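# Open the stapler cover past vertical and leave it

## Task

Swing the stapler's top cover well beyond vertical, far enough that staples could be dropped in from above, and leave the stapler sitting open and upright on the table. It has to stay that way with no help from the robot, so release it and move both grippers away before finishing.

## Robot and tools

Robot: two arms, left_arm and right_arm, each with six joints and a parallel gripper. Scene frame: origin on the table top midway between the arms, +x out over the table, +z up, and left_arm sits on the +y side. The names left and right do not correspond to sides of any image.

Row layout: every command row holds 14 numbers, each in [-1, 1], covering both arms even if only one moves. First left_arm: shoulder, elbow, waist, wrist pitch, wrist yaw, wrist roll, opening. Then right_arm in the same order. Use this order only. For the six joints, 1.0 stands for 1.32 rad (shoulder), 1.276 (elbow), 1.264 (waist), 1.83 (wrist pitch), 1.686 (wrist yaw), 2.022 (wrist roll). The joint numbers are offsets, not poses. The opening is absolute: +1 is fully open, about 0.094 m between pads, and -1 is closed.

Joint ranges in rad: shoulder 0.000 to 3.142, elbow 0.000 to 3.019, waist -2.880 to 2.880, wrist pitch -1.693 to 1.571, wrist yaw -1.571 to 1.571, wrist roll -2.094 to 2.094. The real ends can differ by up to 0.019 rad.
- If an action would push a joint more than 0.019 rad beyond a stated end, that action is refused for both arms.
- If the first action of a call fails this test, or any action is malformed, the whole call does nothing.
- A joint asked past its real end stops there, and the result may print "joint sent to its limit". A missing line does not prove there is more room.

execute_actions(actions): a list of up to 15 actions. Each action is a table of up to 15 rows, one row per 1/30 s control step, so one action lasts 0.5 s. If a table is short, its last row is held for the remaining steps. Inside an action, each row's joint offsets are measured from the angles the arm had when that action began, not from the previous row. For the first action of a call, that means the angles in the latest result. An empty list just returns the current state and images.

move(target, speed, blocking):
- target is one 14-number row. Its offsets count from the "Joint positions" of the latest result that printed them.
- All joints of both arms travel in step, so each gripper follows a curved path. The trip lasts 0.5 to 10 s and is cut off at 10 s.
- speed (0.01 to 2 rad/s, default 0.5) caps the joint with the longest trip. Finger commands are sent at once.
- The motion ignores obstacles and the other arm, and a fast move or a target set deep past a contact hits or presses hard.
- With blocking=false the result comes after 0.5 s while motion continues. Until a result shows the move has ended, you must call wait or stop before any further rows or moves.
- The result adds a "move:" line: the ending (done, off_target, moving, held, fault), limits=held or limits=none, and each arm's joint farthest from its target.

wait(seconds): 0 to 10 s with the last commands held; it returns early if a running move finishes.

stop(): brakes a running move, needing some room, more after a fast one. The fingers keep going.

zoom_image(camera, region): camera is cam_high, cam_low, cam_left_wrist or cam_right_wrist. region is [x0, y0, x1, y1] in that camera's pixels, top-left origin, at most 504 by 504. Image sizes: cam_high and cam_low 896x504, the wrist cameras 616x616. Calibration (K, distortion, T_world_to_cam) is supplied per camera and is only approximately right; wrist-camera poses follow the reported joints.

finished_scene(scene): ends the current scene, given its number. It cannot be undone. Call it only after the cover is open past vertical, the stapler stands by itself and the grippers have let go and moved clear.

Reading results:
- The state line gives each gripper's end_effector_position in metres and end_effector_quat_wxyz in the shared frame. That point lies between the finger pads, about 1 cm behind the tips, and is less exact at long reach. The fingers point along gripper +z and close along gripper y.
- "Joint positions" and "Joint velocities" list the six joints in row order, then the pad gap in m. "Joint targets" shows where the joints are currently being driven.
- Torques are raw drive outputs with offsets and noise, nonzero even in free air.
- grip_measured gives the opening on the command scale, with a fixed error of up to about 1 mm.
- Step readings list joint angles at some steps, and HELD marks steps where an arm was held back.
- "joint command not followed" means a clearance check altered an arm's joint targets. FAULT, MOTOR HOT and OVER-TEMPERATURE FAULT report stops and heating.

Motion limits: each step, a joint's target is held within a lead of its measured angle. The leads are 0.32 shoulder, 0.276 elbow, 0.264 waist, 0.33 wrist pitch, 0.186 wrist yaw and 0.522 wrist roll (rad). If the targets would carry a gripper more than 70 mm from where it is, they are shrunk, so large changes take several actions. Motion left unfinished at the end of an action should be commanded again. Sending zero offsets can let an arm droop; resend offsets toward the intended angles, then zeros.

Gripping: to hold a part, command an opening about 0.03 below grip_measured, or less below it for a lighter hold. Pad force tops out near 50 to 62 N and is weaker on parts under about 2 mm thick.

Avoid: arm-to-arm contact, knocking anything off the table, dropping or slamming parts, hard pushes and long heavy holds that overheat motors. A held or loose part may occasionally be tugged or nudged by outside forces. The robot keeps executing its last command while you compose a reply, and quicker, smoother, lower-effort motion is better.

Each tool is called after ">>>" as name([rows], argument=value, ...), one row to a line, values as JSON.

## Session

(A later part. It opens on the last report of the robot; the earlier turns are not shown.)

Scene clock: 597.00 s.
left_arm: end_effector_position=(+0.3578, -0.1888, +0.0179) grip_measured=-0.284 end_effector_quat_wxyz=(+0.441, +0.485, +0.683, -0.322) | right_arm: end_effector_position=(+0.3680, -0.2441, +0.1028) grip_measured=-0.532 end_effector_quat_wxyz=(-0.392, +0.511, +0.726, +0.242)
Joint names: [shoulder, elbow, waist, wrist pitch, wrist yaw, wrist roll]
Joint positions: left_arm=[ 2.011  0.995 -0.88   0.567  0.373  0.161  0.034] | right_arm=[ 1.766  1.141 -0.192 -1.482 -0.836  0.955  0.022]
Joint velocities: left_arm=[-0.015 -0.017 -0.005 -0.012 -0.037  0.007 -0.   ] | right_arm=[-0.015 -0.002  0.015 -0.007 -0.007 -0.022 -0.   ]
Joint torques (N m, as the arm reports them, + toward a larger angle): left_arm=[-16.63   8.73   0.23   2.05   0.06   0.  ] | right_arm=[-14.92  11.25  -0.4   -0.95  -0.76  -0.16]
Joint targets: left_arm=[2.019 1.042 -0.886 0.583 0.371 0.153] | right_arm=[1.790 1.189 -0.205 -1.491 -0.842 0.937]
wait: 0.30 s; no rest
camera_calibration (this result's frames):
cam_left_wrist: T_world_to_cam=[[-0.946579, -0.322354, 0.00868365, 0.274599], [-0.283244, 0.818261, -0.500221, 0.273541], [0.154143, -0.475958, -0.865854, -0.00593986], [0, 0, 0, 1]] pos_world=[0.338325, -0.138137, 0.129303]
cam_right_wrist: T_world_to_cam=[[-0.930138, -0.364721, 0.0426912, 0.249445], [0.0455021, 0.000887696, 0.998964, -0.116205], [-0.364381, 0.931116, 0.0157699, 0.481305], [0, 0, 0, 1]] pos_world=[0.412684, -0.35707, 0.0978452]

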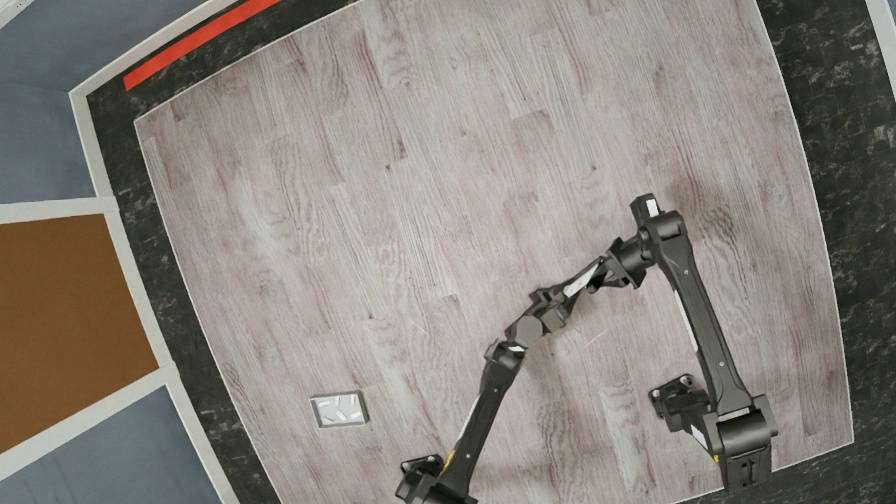

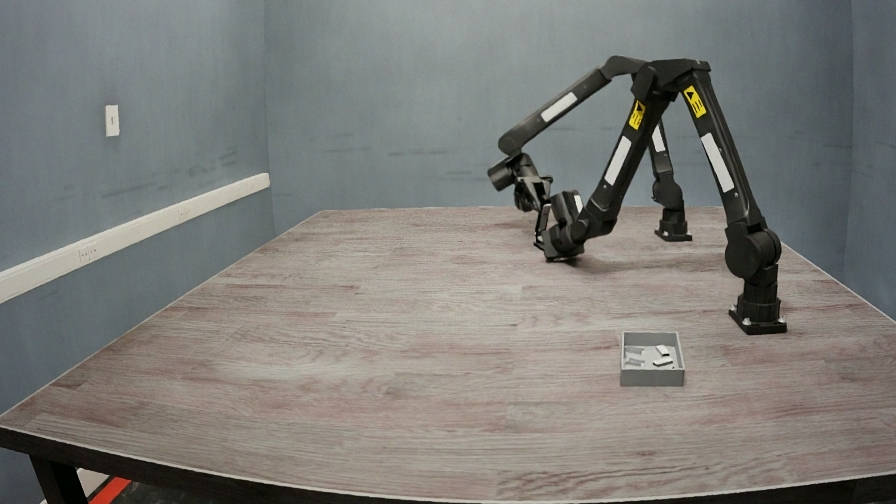

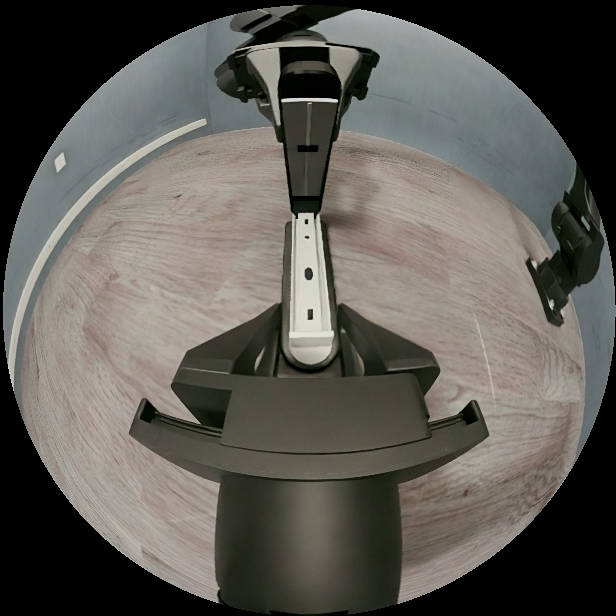

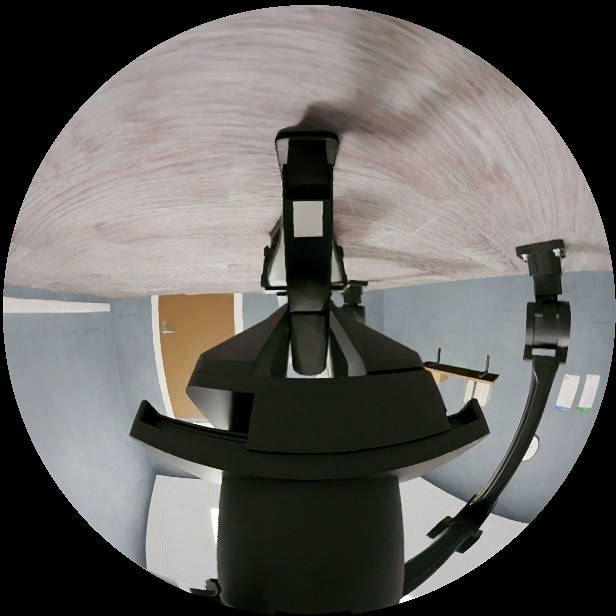

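>>> execute_actions([
  [[0.0061,0.0376,-0.0047,0.0087,-0.0012,-0.004,-0.33,0.0184,0.0380,-0.0110,-0.0054,-0.0033,-0.0095,-0.547],[0.0061,0.0376,-0.0047,0.0087,-0.0012,-0.004,-0.33,0.0186,0.0385,-0.0120,-0.0062,-0.0028,-0.0105,-0.547],[0.0061,0.0376,-0.0047,0.0087,-0.0012,-0.004,-0.33,0.0189,0.0393,-0.0134,-0.0072,-0.0021,-0.0117,-0.547],[0.0061,0.0376,-0.0047,0.0087,-0.0012,-0.004,-0.33,0.0194,0.0402,-0.0152,-0.0085,-0.0013,-0.0133,-0.547],[0.0061,0.0376,-0.0047,0.0087,-0.0012,-0.004,-0.33,0.0199,0.0414,-0.0173,-0.0100,-0.0003,-0.0151,-0.547],[0.0061,0.0376,-0.0047,0.0087,-0.0012,-0.004,-0.33,0.0204,0.0427,-0.0197,-0.0118,0.0009,-0.0173,-0.547],[0.0061,0.0376,-0.0047,0.0087,-0.0012,-0.004,-0.33,0.0210,0.0440,-0.0221,-0.0136,0.0020,-0.0195,-0.547],[0.0061,0.0376,-0.0047,0.0087,-0.0012,-0.004,-0.33,0.0217,0.0455,-0.0249,-0.0157,0.0034,-0.0220,-0.547],[0.0061,0.0376,-0.0047,0.0087,-0.0012,-0.004,-0.33,0.0224,0.0470,-0.0277,-0.0178,0.0047,-0.0245,-0.547],[0.0061,0.0376,-0.0047,0.0087,-0.0012,-0.004,-0.33,0.0230,0.0485,-0.0305,-0.0198,0.0060,-0.0270,-0.547],[0.0061,0.0376,-0.0047,0.0087,-0.0012,-0.004,-0.33,0.0237,0.0500,-0.0333,-0.0219,0.0074,-0.0295,-0.547],[0.0061,0.0376,-0.0047,0.0087,-0.0012,-0.004,-0.33,0.0244,0.0516,-0.0362,-0.0240,0.0088,-0.0321,-0.547],[0.0061,0.0376,-0.0047,0.0087,-0.0012,-0.004,-0.33,0.0251,0.0532,-0.0392,-0.0262,0.0102,-0.0348,-0.547],[0.0061,0.0376,-0.0047,0.0087,-0.0012,-0.004,-0.33,0.0258,0.0548,-0.0421,-0.0284,0.0116,-0.0374,-0.547],[0.0061,0.0376,-0.0047,0.0087,-0.0012,-0.004,-0.33,0.0265,0.0564,-0.0451,-0.0306,0.0130,-0.0401,-0.547]],
  [[0.0061,0.0376,-0.0047,0.0087,-0.0012,-0.004,-0.33,0.0210,0.0446,-0.0193,-0.0115,0.0058,-0.0184,-0.547],[0.0061,0.0376,-0.0047,0.0087,-0.0012,-0.004,-0.33,0.0223,0.0468,-0.0220,-0.0138,0.0068,-0.0204,-0.547],[0.0061,0.0376,-0.0047,0.0087,-0.0012,-0.004,-0.33,0.0236,0.0491,-0.0247,-0.0160,0.0079,-0.0225,-0.547],[0.0061,0.0376,-0.0047,0.0087,-0.0012,-0.004,-0.33,0.0248,0.0513,-0.0273,-0.0181,0.0089,-0.0245,-0.547],[0.0061,0.0376,-0.0047,0.0087,-0.0012,-0.004,-0.33,0.0260,0.0533,-0.0297,-0.0201,0.0099,-0.0263,-0.547],[0.0061,0.0376,-0.0047,0.0087,-0.0012,-0.004,-0.33,0.0270,0.0552,-0.0320,-0.0220,0.0108,-0.0281,-0.547],[0.0061,0.0376,-0.0047,0.0087,-0.0012,-0.004,-0.33,0.0281,0.0571,-0.0343,-0.0239,0.0117,-0.0298,-0.547],[0.0061,0.0376,-0.0047,0.0087,-0.0012,-0.004,-0.33,0.0291,0.0588,-0.0363,-0.0255,0.0125,-0.0313,-0.547],[0.0061,0.0376,-0.0047,0.0087,-0.0012,-0.004,-0.33,0.0300,0.0605,-0.0383,-0.0272,0.0133,-0.0329,-0.547],[0.0061,0.0376,-0.0047,0.0087,-0.0012,-0.004,-0.33,0.0309,0.0619,-0.0400,-0.0286,0.0140,-0.0342,-0.547],[0.0061,0.0376,-0.0047,0.0087,-0.0012,-0.004,-0.33,0.0315,0.0631,-0.0414,-0.0297,0.0145,-0.0353,-0.547],[0.0061,0.0376,-0.0047,0.0087,-0.0012,-0.004,-0.33,0.0321,0.0642,-0.0427,-0.0308,0.0150,-0.0362,-0.547],[0.0061,0.0376,-0.0047,0.0087,-0.0012,-0.004,-0.33,0.0326,0.0650,-0.0437,-0.0316,0.0154,-0.0370,-0.547],[0.0061,0.0376,-0.0047,0.0087,-0.0012,-0.004,-0.33,0.0330,0.0657,-0.0445,-0.0323,0.0158,-0.0377,-0.547],[0.0061,0.0376,-0.0047,0.0087,-0.0012,-0.004,-0.33,0.0333,0.0662,-0.0451,-0.0328,0.0160,-0.0381,-0.547]],
])

>>> wait(seconds=0.3)

Scene clock: 637.30 s.
left_arm: end_effector_position=(+0.3630, -0.2013, +0.0269) grip_measured=-0.284 end_effector_quat_wxyz=(+0.451, +0.485, +0.676, -0.325) | right_arm: end_effector_position=(+0.3745, -0.2626, +0.1134) grip_measured=-0.531 end_effector_quat_wxyz=(-0.400, +0.502, +0.725, +0.249)
Joint names: [shoulder, elbow, waist, wrist pitch, wrist yaw, wrist roll]
Joint positions: left_arm=[ 2.018  1.028 -0.888  0.567  0.369  0.159  0.034] | right_arm=[ 1.789  1.188 -0.237 -1.578 -0.827  0.861  0.022]
Joint velocities: left_arm=[-0.005 -0.002 -0.015 -0.017 -0.051 -0.022 -0.   ] | right_arm=[ 0.024  0.017 -0.044 -0.046  0.037 -0.125 -0.   ]
Joint torques (N m, as the arm reports them, + toward a larger angle): left_arm=[-17.16   7.57   0.2    2.11   0.2    0.04] | right_arm=[-15.16  11.85  -1.77  -0.95   0.42  -0.15]
Joint targets: left_arm=[2.021 1.057 -0.890 0.583 0.371 0.153] | right_arm=[1.818 1.243 -0.272 -1.584 -0.805 0.834]
Step readings (joint positions; steps 1 to 15: 1st action; 16 to 30: 2nd action):
0: left_arm=[2.011 0.995 -0.880 0.567 0.373 0.161] | right_arm=[1.766 1.141 -0.192 -1.482 -0.836 0.954]
1: left_arm=[2.011 0.995 -0.880 0.567 0.373 0.161] | right_arm=[1.766 1.141 -0.192 -1.482 -0.836 0.954]
2: left_arm=[2.011 0.995 -0.880 0.567 0.373 0.161] | right_arm=[1.766 1.141 -0.192 -1.483 -0.836 0.954]
4: left_arm=[2.011 0.995 -0.880 0.567 0.373 0.161] | right_arm=[1.767 1.141 -0.193 -1.484 -0.836 0.951]
8: left_arm=[2.011 0.998 -0.880 0.567 0.373 0.161] | right_arm=[1.770 1.147 -0.198 -1.494 -0.836 0.941]
15: left_arm=[2.013 1.009 -0.884 0.567 0.373 0.161] | right_arm=[1.774 1.159 -0.215 -1.524 -0.832 0.912]
16: left_arm=[2.013 1.011 -0.885 0.567 0.373 0.161] | right_arm=[1.774 1.160 -0.216 -1.529 -0.832 0.907]
17: left_arm=[2.014 1.014 -0.885 0.567 0.372 0.161] | right_arm=[1.775 1.163 -0.218 -1.534 -0.832 0.904]
19: left_arm=[2.016 1.018 -0.886 0.567 0.371 0.161] | right_arm=[1.777 1.168 -0.221 -1.542 -0.829 0.897]
23: left_arm=[2.017 1.024 -0.886 0.567 0.370 0.161] | right_arm=[1.783 1.179 -0.228 -1.558 -0.829 0.881]
30: Joint positions above
camera_calibration (this result's frames):
cam_left_wrist: T_world_to_cam=[[-0.947647, -0.31932, -0.000367785, 0.276654], [-0.272589, 0.80956, -0.519912, 0.284613], [0.166316, -0.492593, -0.85422, -0.0130112], [0, 0, 0, 1]] pos_world=[0.341916, -0.148479, 0.136961]
cam_right_wrist: T_world_to_cam=[[-0.925473, -0.377317, 0.033654, 0.244219], [0.0465139, -0.0250196, 0.998604, -0.134253], [-0.375948, 0.925746, 0.0407054, 0.500781], [0, 0, 0, 1]] pos_world=[0.42053, -0.374807, 0.105462]

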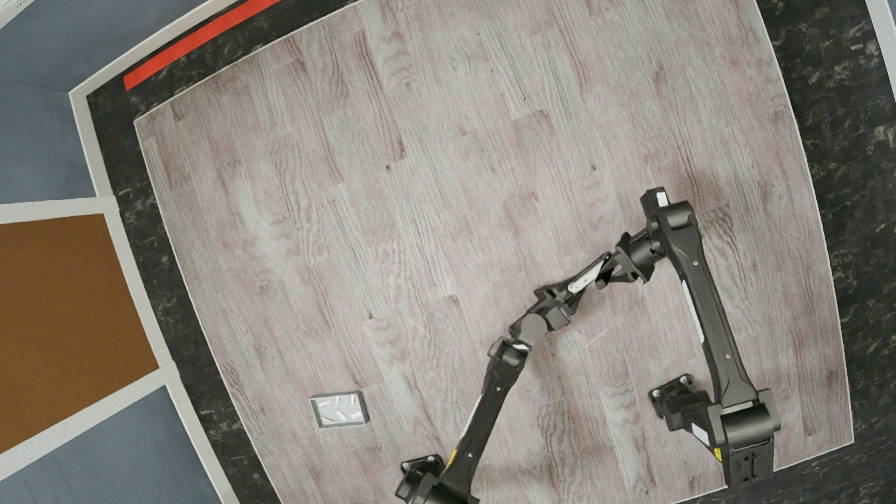

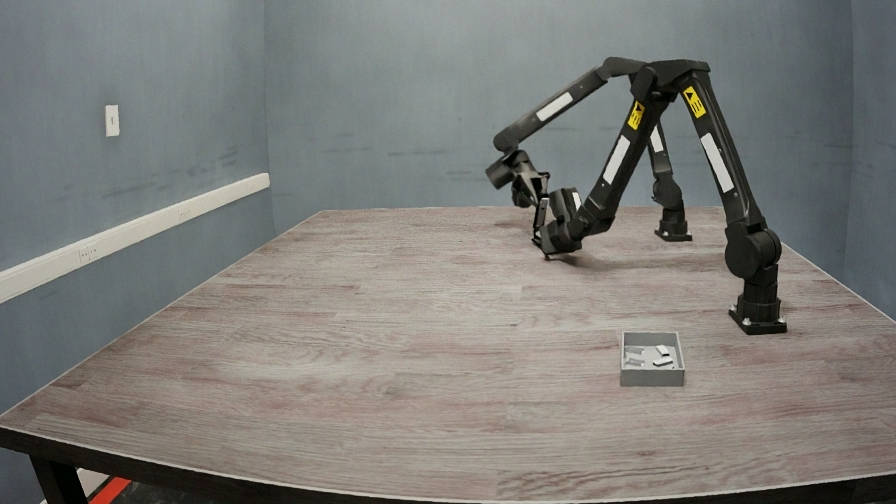

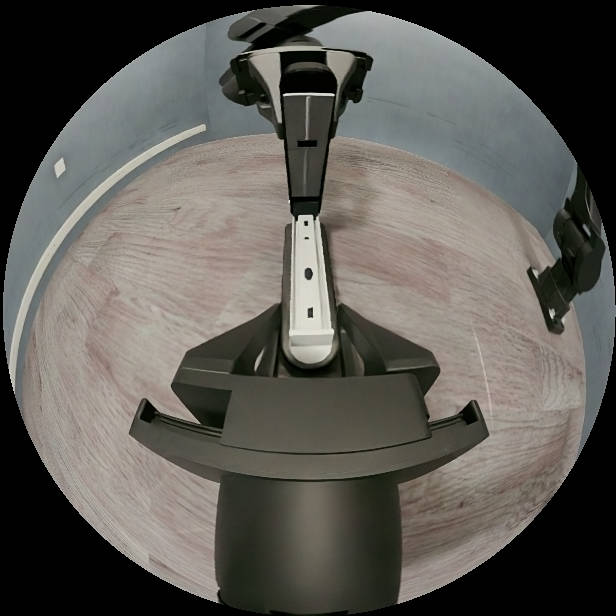

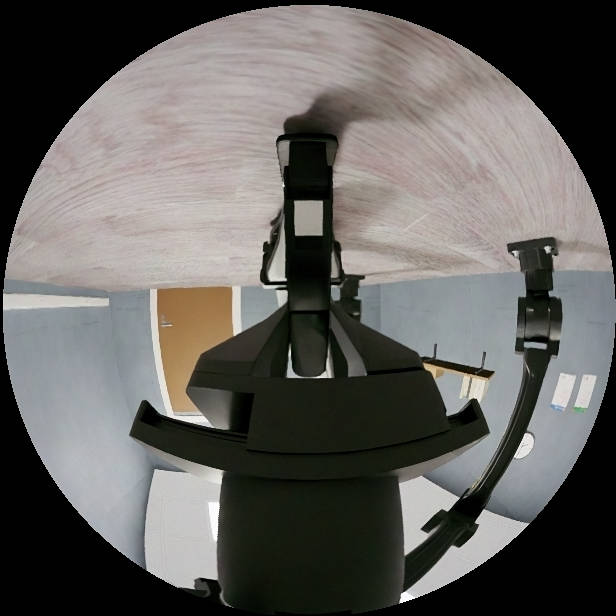

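Scene clock: 637.60 s.
left_arm: end_effector_position=(+0.3629, -0.2013, +0.0264) grip_measured=-0.284 end_effector_quat_wxyz=(+0.450, +0.484, +0.676, -0.325) | right_arm: end_effector_position=(+0.3749, -0.2639, +0.1136) grip_measured=-0.531 end_effector_quat_wxyz=(-0.400, +0.501, +0.726, +0.250)
Joint names: [shoulder, elbow, waist, wrist pitch, wrist yaw, wrist roll]
Joint positions: left_arm=[ 2.019  1.028 -0.888  0.567  0.369  0.158  0.034] | right_arm=[ 1.79   1.19  -0.24  -1.581 -0.825  0.855  0.022]
Joint velocities: left_arm=[ 0.005 -0.007 -0.015 -0.012 -0.022 -0.022 -0.002] | right_arm=[ 0.005 -0.002 -0.005  0.002  0.037 -0.007 -0.   ]
Joint torques (N m, as the arm reports them, + toward a larger angle): left_arm=[-17.65   7.59   0.49   2.03   0.2    0.03] | right_arm=[-15.12  11.76  -1.9   -0.85   0.39  -0.19]
Joint targets: left_arm=[2.021 1.057 -0.889 0.583 0.371 0.153] | right_arm=[1.818 1.243 -0.272 -1.584 -0.805 0.834]
wait: 0.30 s; no rest
camera_calibration (this result's frames):
cam_left_wrist: T_world_to_cam=[[-0.9476, -0.319459, 0.000282181, 0.276561], [-0.273144, 0.809758, -0.519312, 0.284519], [0.16567, -0.492177, -0.854585, -0.0130679], [0, 0, 0, 1]] pos_world=[0.341949, -0.148474, 0.136509]
cam_right_wrist: T_world_to_cam=[[-0.925017, -0.37867, 0.030872, 0.243844], [0.0439846, -0.0260246, 0.998693, -0.133794], [-0.377372, 0.925166, 0.0407288, 0.502556], [0, 0, 0, 1]] pos_world=[0.421095, -0.376093, 0.105622]

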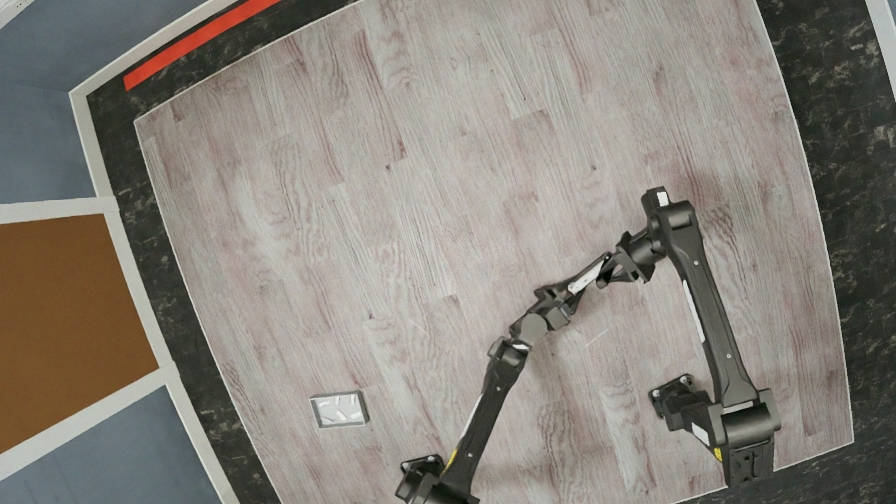

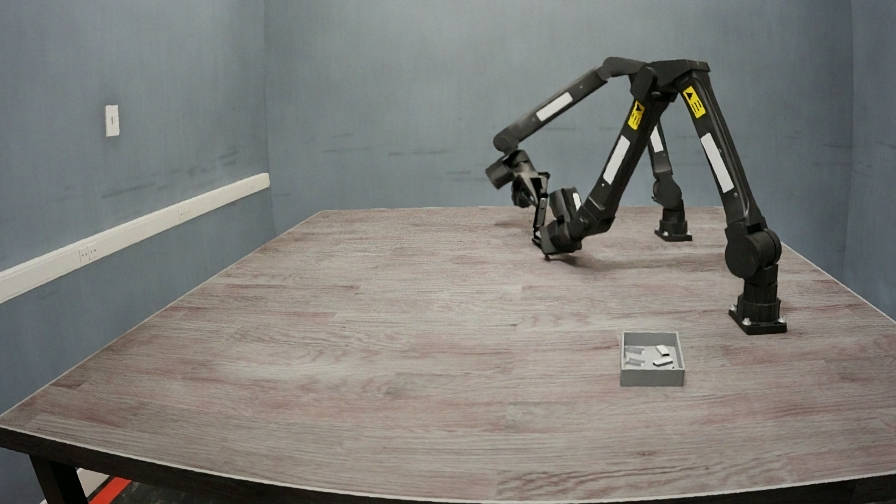

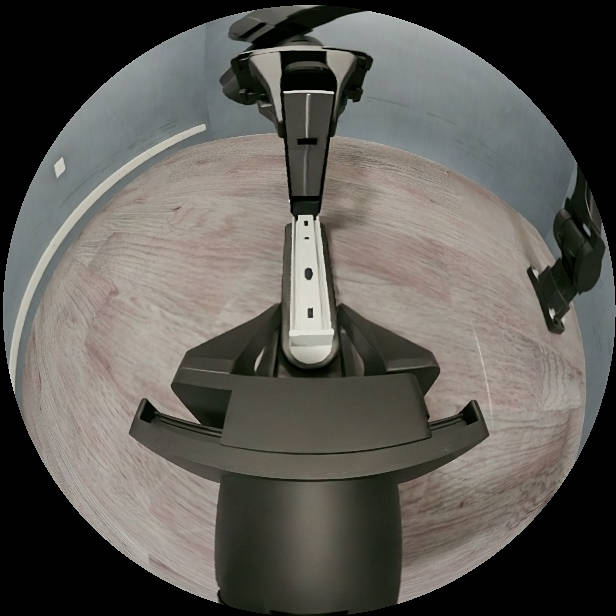

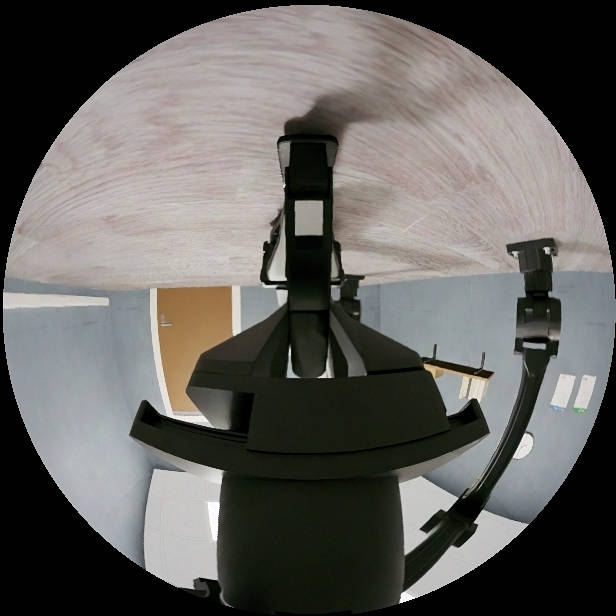

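>>> execute_actions(actions=[])

Scene clock: 650.07 s.
left_arm: end_effector_position=(+0.3629, -0.2013, +0.0264) grip_measured=-0.284 end_effector_quat_wxyz=(+0.450, +0.484, +0.676, -0.325) | right_arm: end_effector_position=(+0.3749, -0.2639, +0.1136) grip_measured=-0.531 end_effector_quat_wxyz=(-0.400, +0.501, +0.726, +0.250)
Joint names: [shoulder, elbow, waist, wrist pitch, wrist yaw, wrist roll]
Joint positions: left_arm=[ 2.019  1.028 -0.888  0.567  0.369  0.158  0.034] | right_arm=[ 1.79   1.19  -0.24  -1.581 -0.825  0.855  0.022]
Joint velocities: left_arm=[-0.005 -0.017 -0.005  0.007 -0.051 -0.022 -0.   ] | right_arm=[ 0.005  0.012 -0.005  0.002 -0.007  0.007  0.   ]
Joint torques (N m, as the arm reports them, + toward a larger angle): left_arm=[-17.73   7.59   0.52   2.09   0.2    0.04] | right_arm=[-15.03  11.75  -1.97  -0.86   0.39  -0.18]
Joint targets: left_arm=[2.021 1.057 -0.889 0.583 0.371 0.153] | right_arm=[1.818 1.243 -0.272 -1.584 -0.805 0.834]
camera_calibration (this result's frames):
cam_left_wrist: T_world_to_cam=[[-0.9476, -0.319459, 0.000282181, 0.276561], [-0.273144, 0.809758, -0.519312, 0.284519], [0.16567, -0.492177, -0.854585, -0.0130679], [0, 0, 0, 1]] pos_world=[0.341949, -0.148474, 0.136509]
cam_right_wrist: T_world_to_cam=[[-0.925017, -0.37867, 0.030872, 0.243844], [0.0439846, -0.0260246, 0.998693, -0.133794], [-0.377372, 0.925166, 0.0407288, 0.502556], [0, 0, 0, 1]] pos_world=[0.421095, -0.376093, 0.105622]

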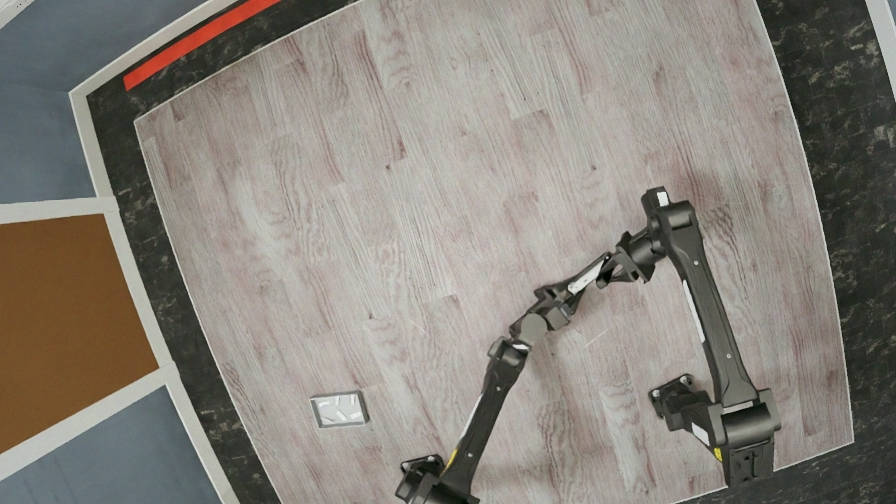

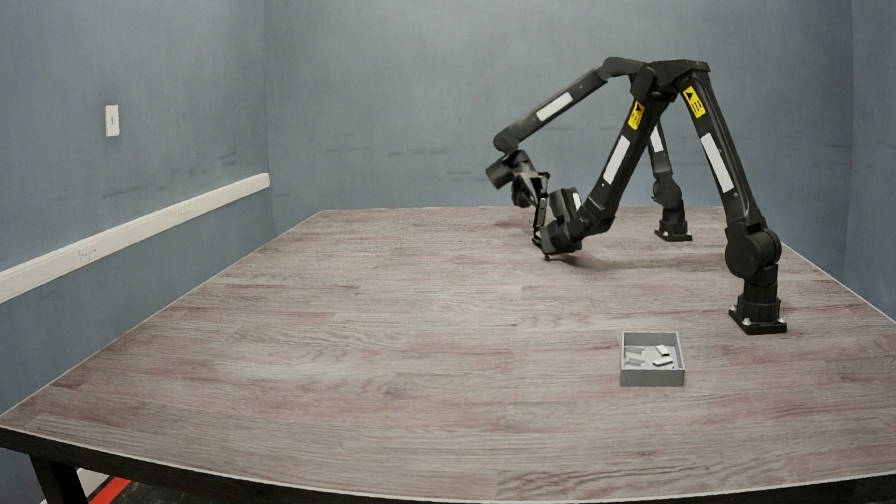

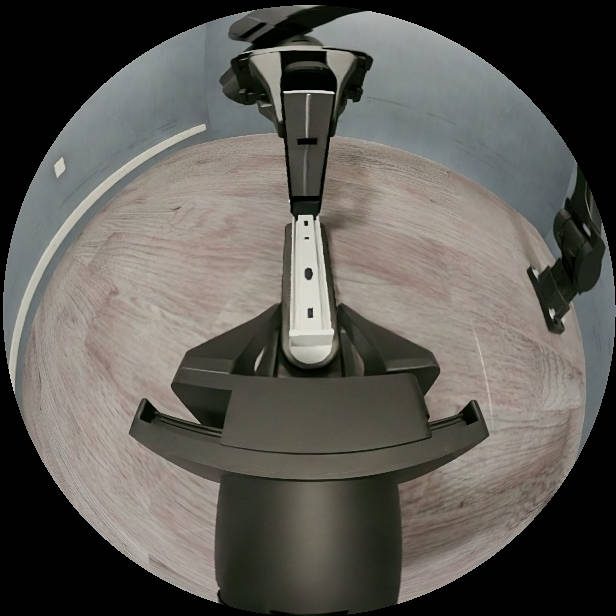

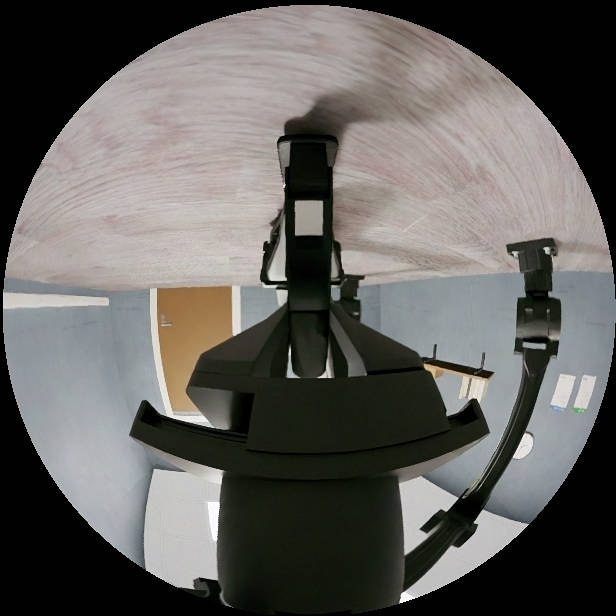

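>>> zoom_image(camera="cam_low", region=[460, 130, 640, 270])

>>> zoom_image(camera="cam_high", region=[500, 180, 720, 340])

Region (460, 130, 640, 270) of cam_low's 896x504 image, scaled by 2.800, with more detail than that image has.

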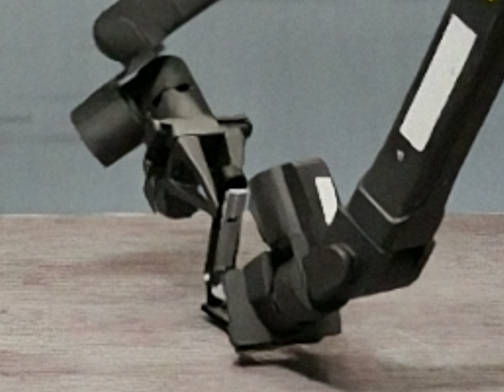

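Region (500, 180, 720, 340) of cam_high's 896x504 image, scaled by 2.291, with more detail than that image has; it fills the top 367 rows of this view, and the rest is white.

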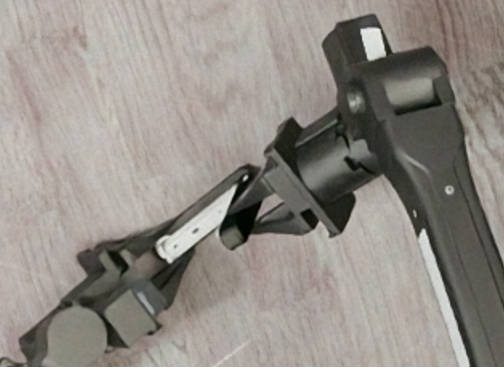

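>>> execute_actions([
  [[0.0015,0.0227,0.0,0.0087,0.001,-0.0025,-0.33, 0.0212,0.0415,-0.0253,-0.0016,0.0119,-0.0104,-0.545],[0.0015,0.019,0.0007,0.0087,0.001,-0.0025,-0.33, 0.0212,0.0415,-0.0253,-0.0016,0.0119,-0.0104,-0.543],[0.0015,0.015,0.0014,0.0087,0.001,-0.0025,-0.33, 0.0212,0.0415,-0.0253,-0.0016,0.0119,-0.0104,-0.541],[0.0015,0.011,0.0021,0.0087,0.001,-0.0025,-0.33, 0.0212,0.0415,-0.0253,-0.0016,0.0119,-0.0104,-0.539],[0.0015,0.007,0.0028,0.0087,0.001,-0.0025,-0.33, 0.0212,0.0415,-0.0253,-0.0016,0.0119,-0.0104,-0.537],[0.0015,0.003,0.0035,0.0087,0.001,-0.0025,-0.33, 0.0212,0.0415,-0.0253,-0.0016,0.0119,-0.0104,-0.536],[0.0015,-0.001,0.0042,0.0087,0.001,-0.0025,-0.33, 0.0212,0.0415,-0.0253,-0.0016,0.0119,-0.0104,-0.536],[0.0015,-0.005,0.0049,0.0087,0.001,-0.0025,-0.33, 0.0212,0.0415,-0.0253,-0.0016,0.0119,-0.0104,-0.536],[0.0015,-0.009,0.0056,0.0087,0.001,-0.0025,-0.33, 0.0212,0.0415,-0.0253,-0.0016,0.0119,-0.0104,-0.536],[0.0015,-0.013,0.0063,0.0087,0.001,-0.0025,-0.33, 0.0212,0.0415,-0.0253,-0.0016,0.0119,-0.0104,-0.536],[0.0015,-0.017,0.007,0.0087,0.001,-0.0025,-0.33, 0.0212,0.0415,-0.0253,-0.0016,0.0119,-0.0104,-0.536],[0.0015,-0.021,0.0077,0.0087,0.001,-0.0025,-0.33, 0.0212,0.0415,-0.0253,-0.0016,0.0119,-0.0104,-0.536],[0.0015,-0.024,0.0084,0.0087,0.001,-0.0025,-0.33, 0.0212,0.0415,-0.0253,-0.0016,0.0119,-0.0104,-0.536],[0.0015,-0.027,0.009,0.0087,0.001,-0.0025,-0.33, 0.0212,0.0415,-0.0253,-0.0016,0.0119,-0.0104,-0.536],[0.0015,-0.0298,0.0095,0.0087,0.001,-0.0025,-0.33, 0.0212,0.0415,-0.0253,-0.0016,0.0119,-0.0104,-0.536]],
])

Scene clock: 696.10 s.
left_arm: end_effector_position=(+0.3599, -0.1979, +0.0208) grip_measured=-0.284 end_effector_quat_wxyz=(+0.445, +0.485, +0.679, -0.324) | right_arm: end_effector_position=(+0.3758, -0.2675, +0.1130) grip_measured=-0.525 end_effector_quat_wxyz=(-0.397, +0.501, +0.728, +0.249)
Joint names: [shoulder, elbow, waist, wrist pitch, wrist yaw, wrist roll]
Joint positions: left_arm=[ 2.021  1.018 -0.888  0.567  0.369  0.158  0.034] | right_arm=[ 1.791  1.193 -0.247 -1.581 -0.817  0.851  0.022]
Joint velocities: left_arm=[-0.015 -0.09  -0.005  0.022 -0.022 -0.022  0.   ] | right_arm=[ 0.034  0.007 -0.015  0.002  0.022  0.081 -0.001]
Joint torques (N m, as the arm reports them, + toward a larger angle): left_arm=[-17.81   3.84   1.36   1.99   0.23   0.03] | right_arm=[-14.9   11.52  -1.46  -0.87  -0.07  -0.15]
Joint targets: left_arm=[2.021 0.990 -0.876 0.583 0.371 0.153] | right_arm=[1.818 1.243 -0.272 -1.584 -0.805 0.834]
Step readings (joint positions):
0: left_arm=[2.019 1.028 -0.888 0.567 0.369 0.158] | right_arm=[1.790 1.190 -0.240 -1.581 -0.825 0.855]
1: left_arm=[2.019 1.028 -0.888 0.567 0.369 0.158] | right_arm=[1.790 1.190 -0.240 -1.581 -0.825 0.855]
2: left_arm=[2.019 1.028 -0.888 0.567 0.369 0.158] | right_arm=[1.790 1.190 -0.240 -1.581 -0.825 0.854]
4: left_arm=[2.019 1.028 -0.888 0.567 0.369 0.158] | right_arm=[1.790 1.190 -0.241 -1.581 -0.825 0.854]
8: left_arm=[2.020 1.028 -0.888 0.567 0.369 0.158] | right_arm=[1.790 1.193 -0.244 -1.581 -0.821 0.853]
15: Joint positions above
camera_calibration (this result's frames):
cam_left_wrist: T_world_to_cam=[[-0.947579, -0.319483, 0.00504324, 0.274689], [-0.277312, 0.814455, -0.509667, 0.280307], [0.158722, -0.484348, -0.860357, -0.0114905], [0, 0, 0, 1]] pos_world=[0.339846, -0.146104, 0.131592]
cam_right_wrist: T_world_to_cam=[[-0.924973, -0.378915, 0.0291269, 0.243485], [0.0397557, -0.0202553, 0.999004, -0.130242], [-0.377948, 0.92521, 0.0337997, 0.507181], [0, 0, 0, 1]] pos_world=[0.422083, -0.379627, 0.105878]

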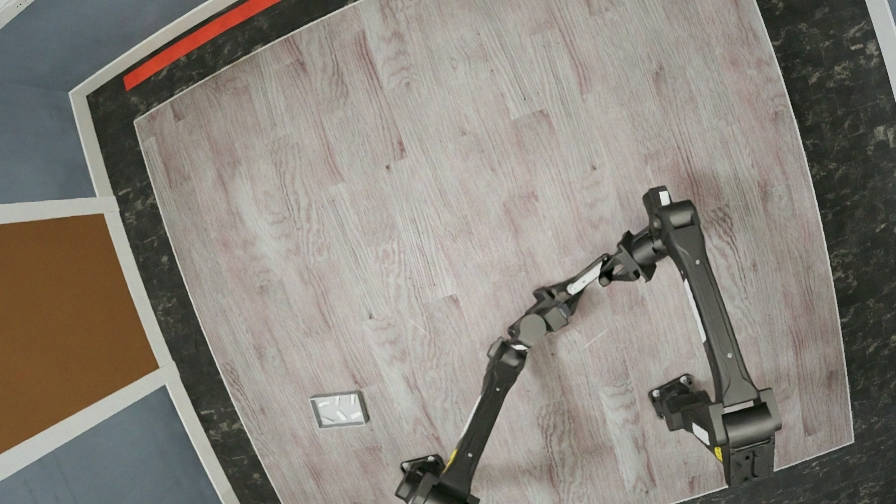

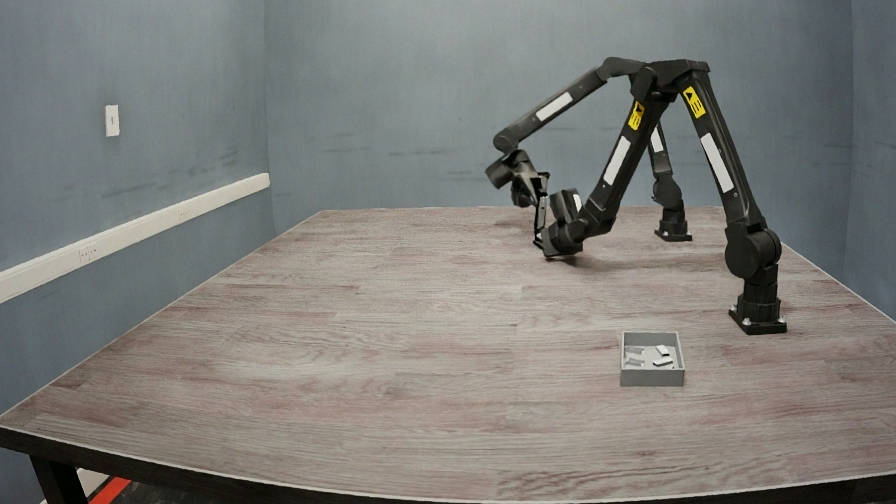

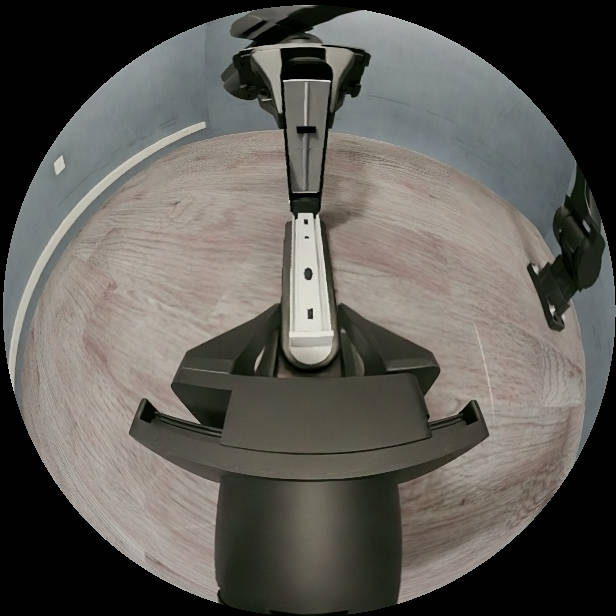

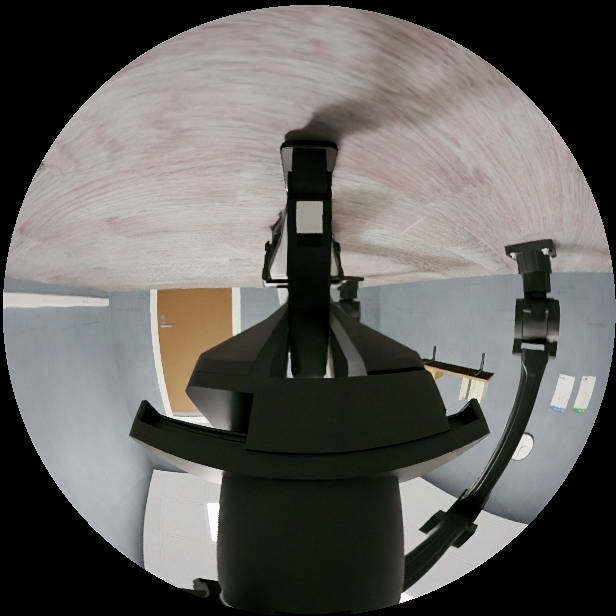

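>>> wait(seconds=0.5)

Scene clock: 697.20 s.
left_arm: end_effector_position=(+0.3581, -0.1958, +0.0184) grip_measured=-0.284 end_effector_quat_wxyz=(+0.443, +0.485, +0.681, -0.324) | right_arm: end_effector_position=(+0.3756, -0.2680, +0.1105) grip_measured=-0.525 end_effector_quat_wxyz=(-0.399, +0.501, +0.727, +0.247)
Joint names: [shoulder, elbow, waist, wrist pitch, wrist yaw, wrist roll]
Joint positions: left_arm=[ 2.021  1.011 -0.888  0.569  0.369  0.156  0.034] | right_arm=[ 1.798  1.193 -0.248 -1.581 -0.815  0.849  0.022]
Joint velocities: left_arm=[ 0.005 -0.007 -0.005  0.017 -0.022  0.066  0.001] | right_arm=[-0.005  0.002 -0.005 -0.012  0.022  0.022  0.002]
Joint torques (N m, as the arm reports them, + toward a larger angle): left_arm=[-17.65   3.82   1.1    2.01   0.22   0.05] | right_arm=[-15.78  11.48  -1.39  -0.88  -0.07  -0.13]
Joint targets: left_arm=[2.021 0.990 -0.876 0.583 0.371 0.153] | right_arm=[1.818 1.243 -0.272 -1.584 -0.805 0.834]
wait: 0.50 s; at rest from the start
camera_calibration (this result's frames):
cam_left_wrist: T_world_to_cam=[[-0.947199, -0.320506, 0.00942668, 0.273228], [-0.281027, 0.81565, -0.505707, 0.278397], [0.154393, -0.481654, -0.862654, -0.0102146], [0, 0, 0, 1]] pos_world=[0.338615, -0.144423, 0.1294]
cam_right_wrist: T_world_to_cam=[[-0.924278, -0.3802, 0.0340271, 0.242031], [0.0449244, -0.0198227, 0.998794, -0.129551], [-0.379067, 0.924692, 0.035402, 0.507751], [0, 0, 0, 1]] pos_world=[0.421996, -0.380061, 0.103184]

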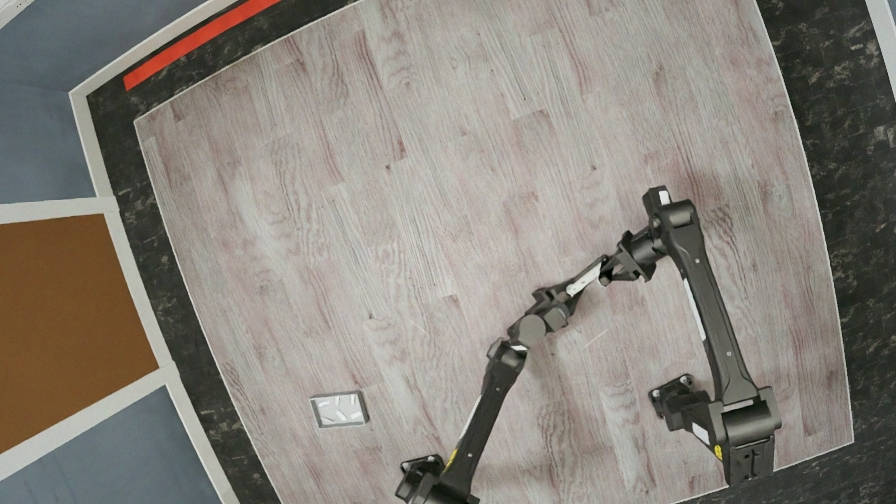

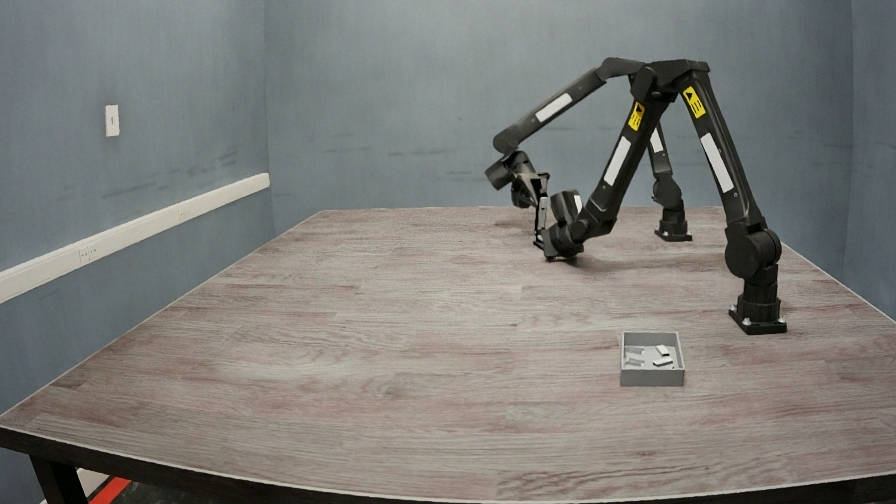

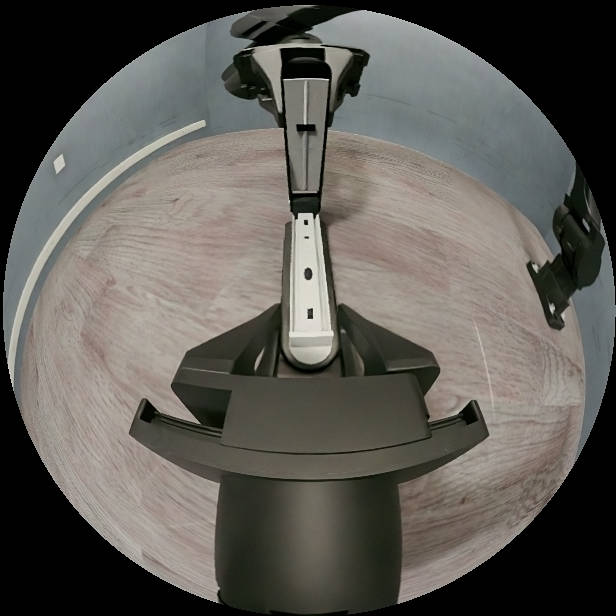

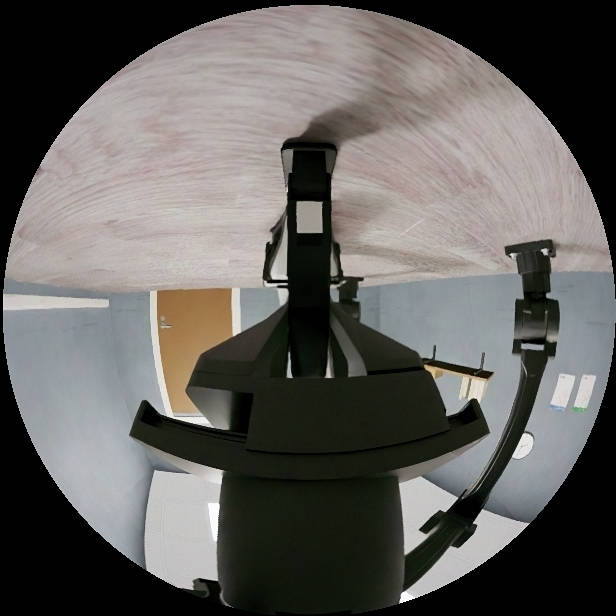

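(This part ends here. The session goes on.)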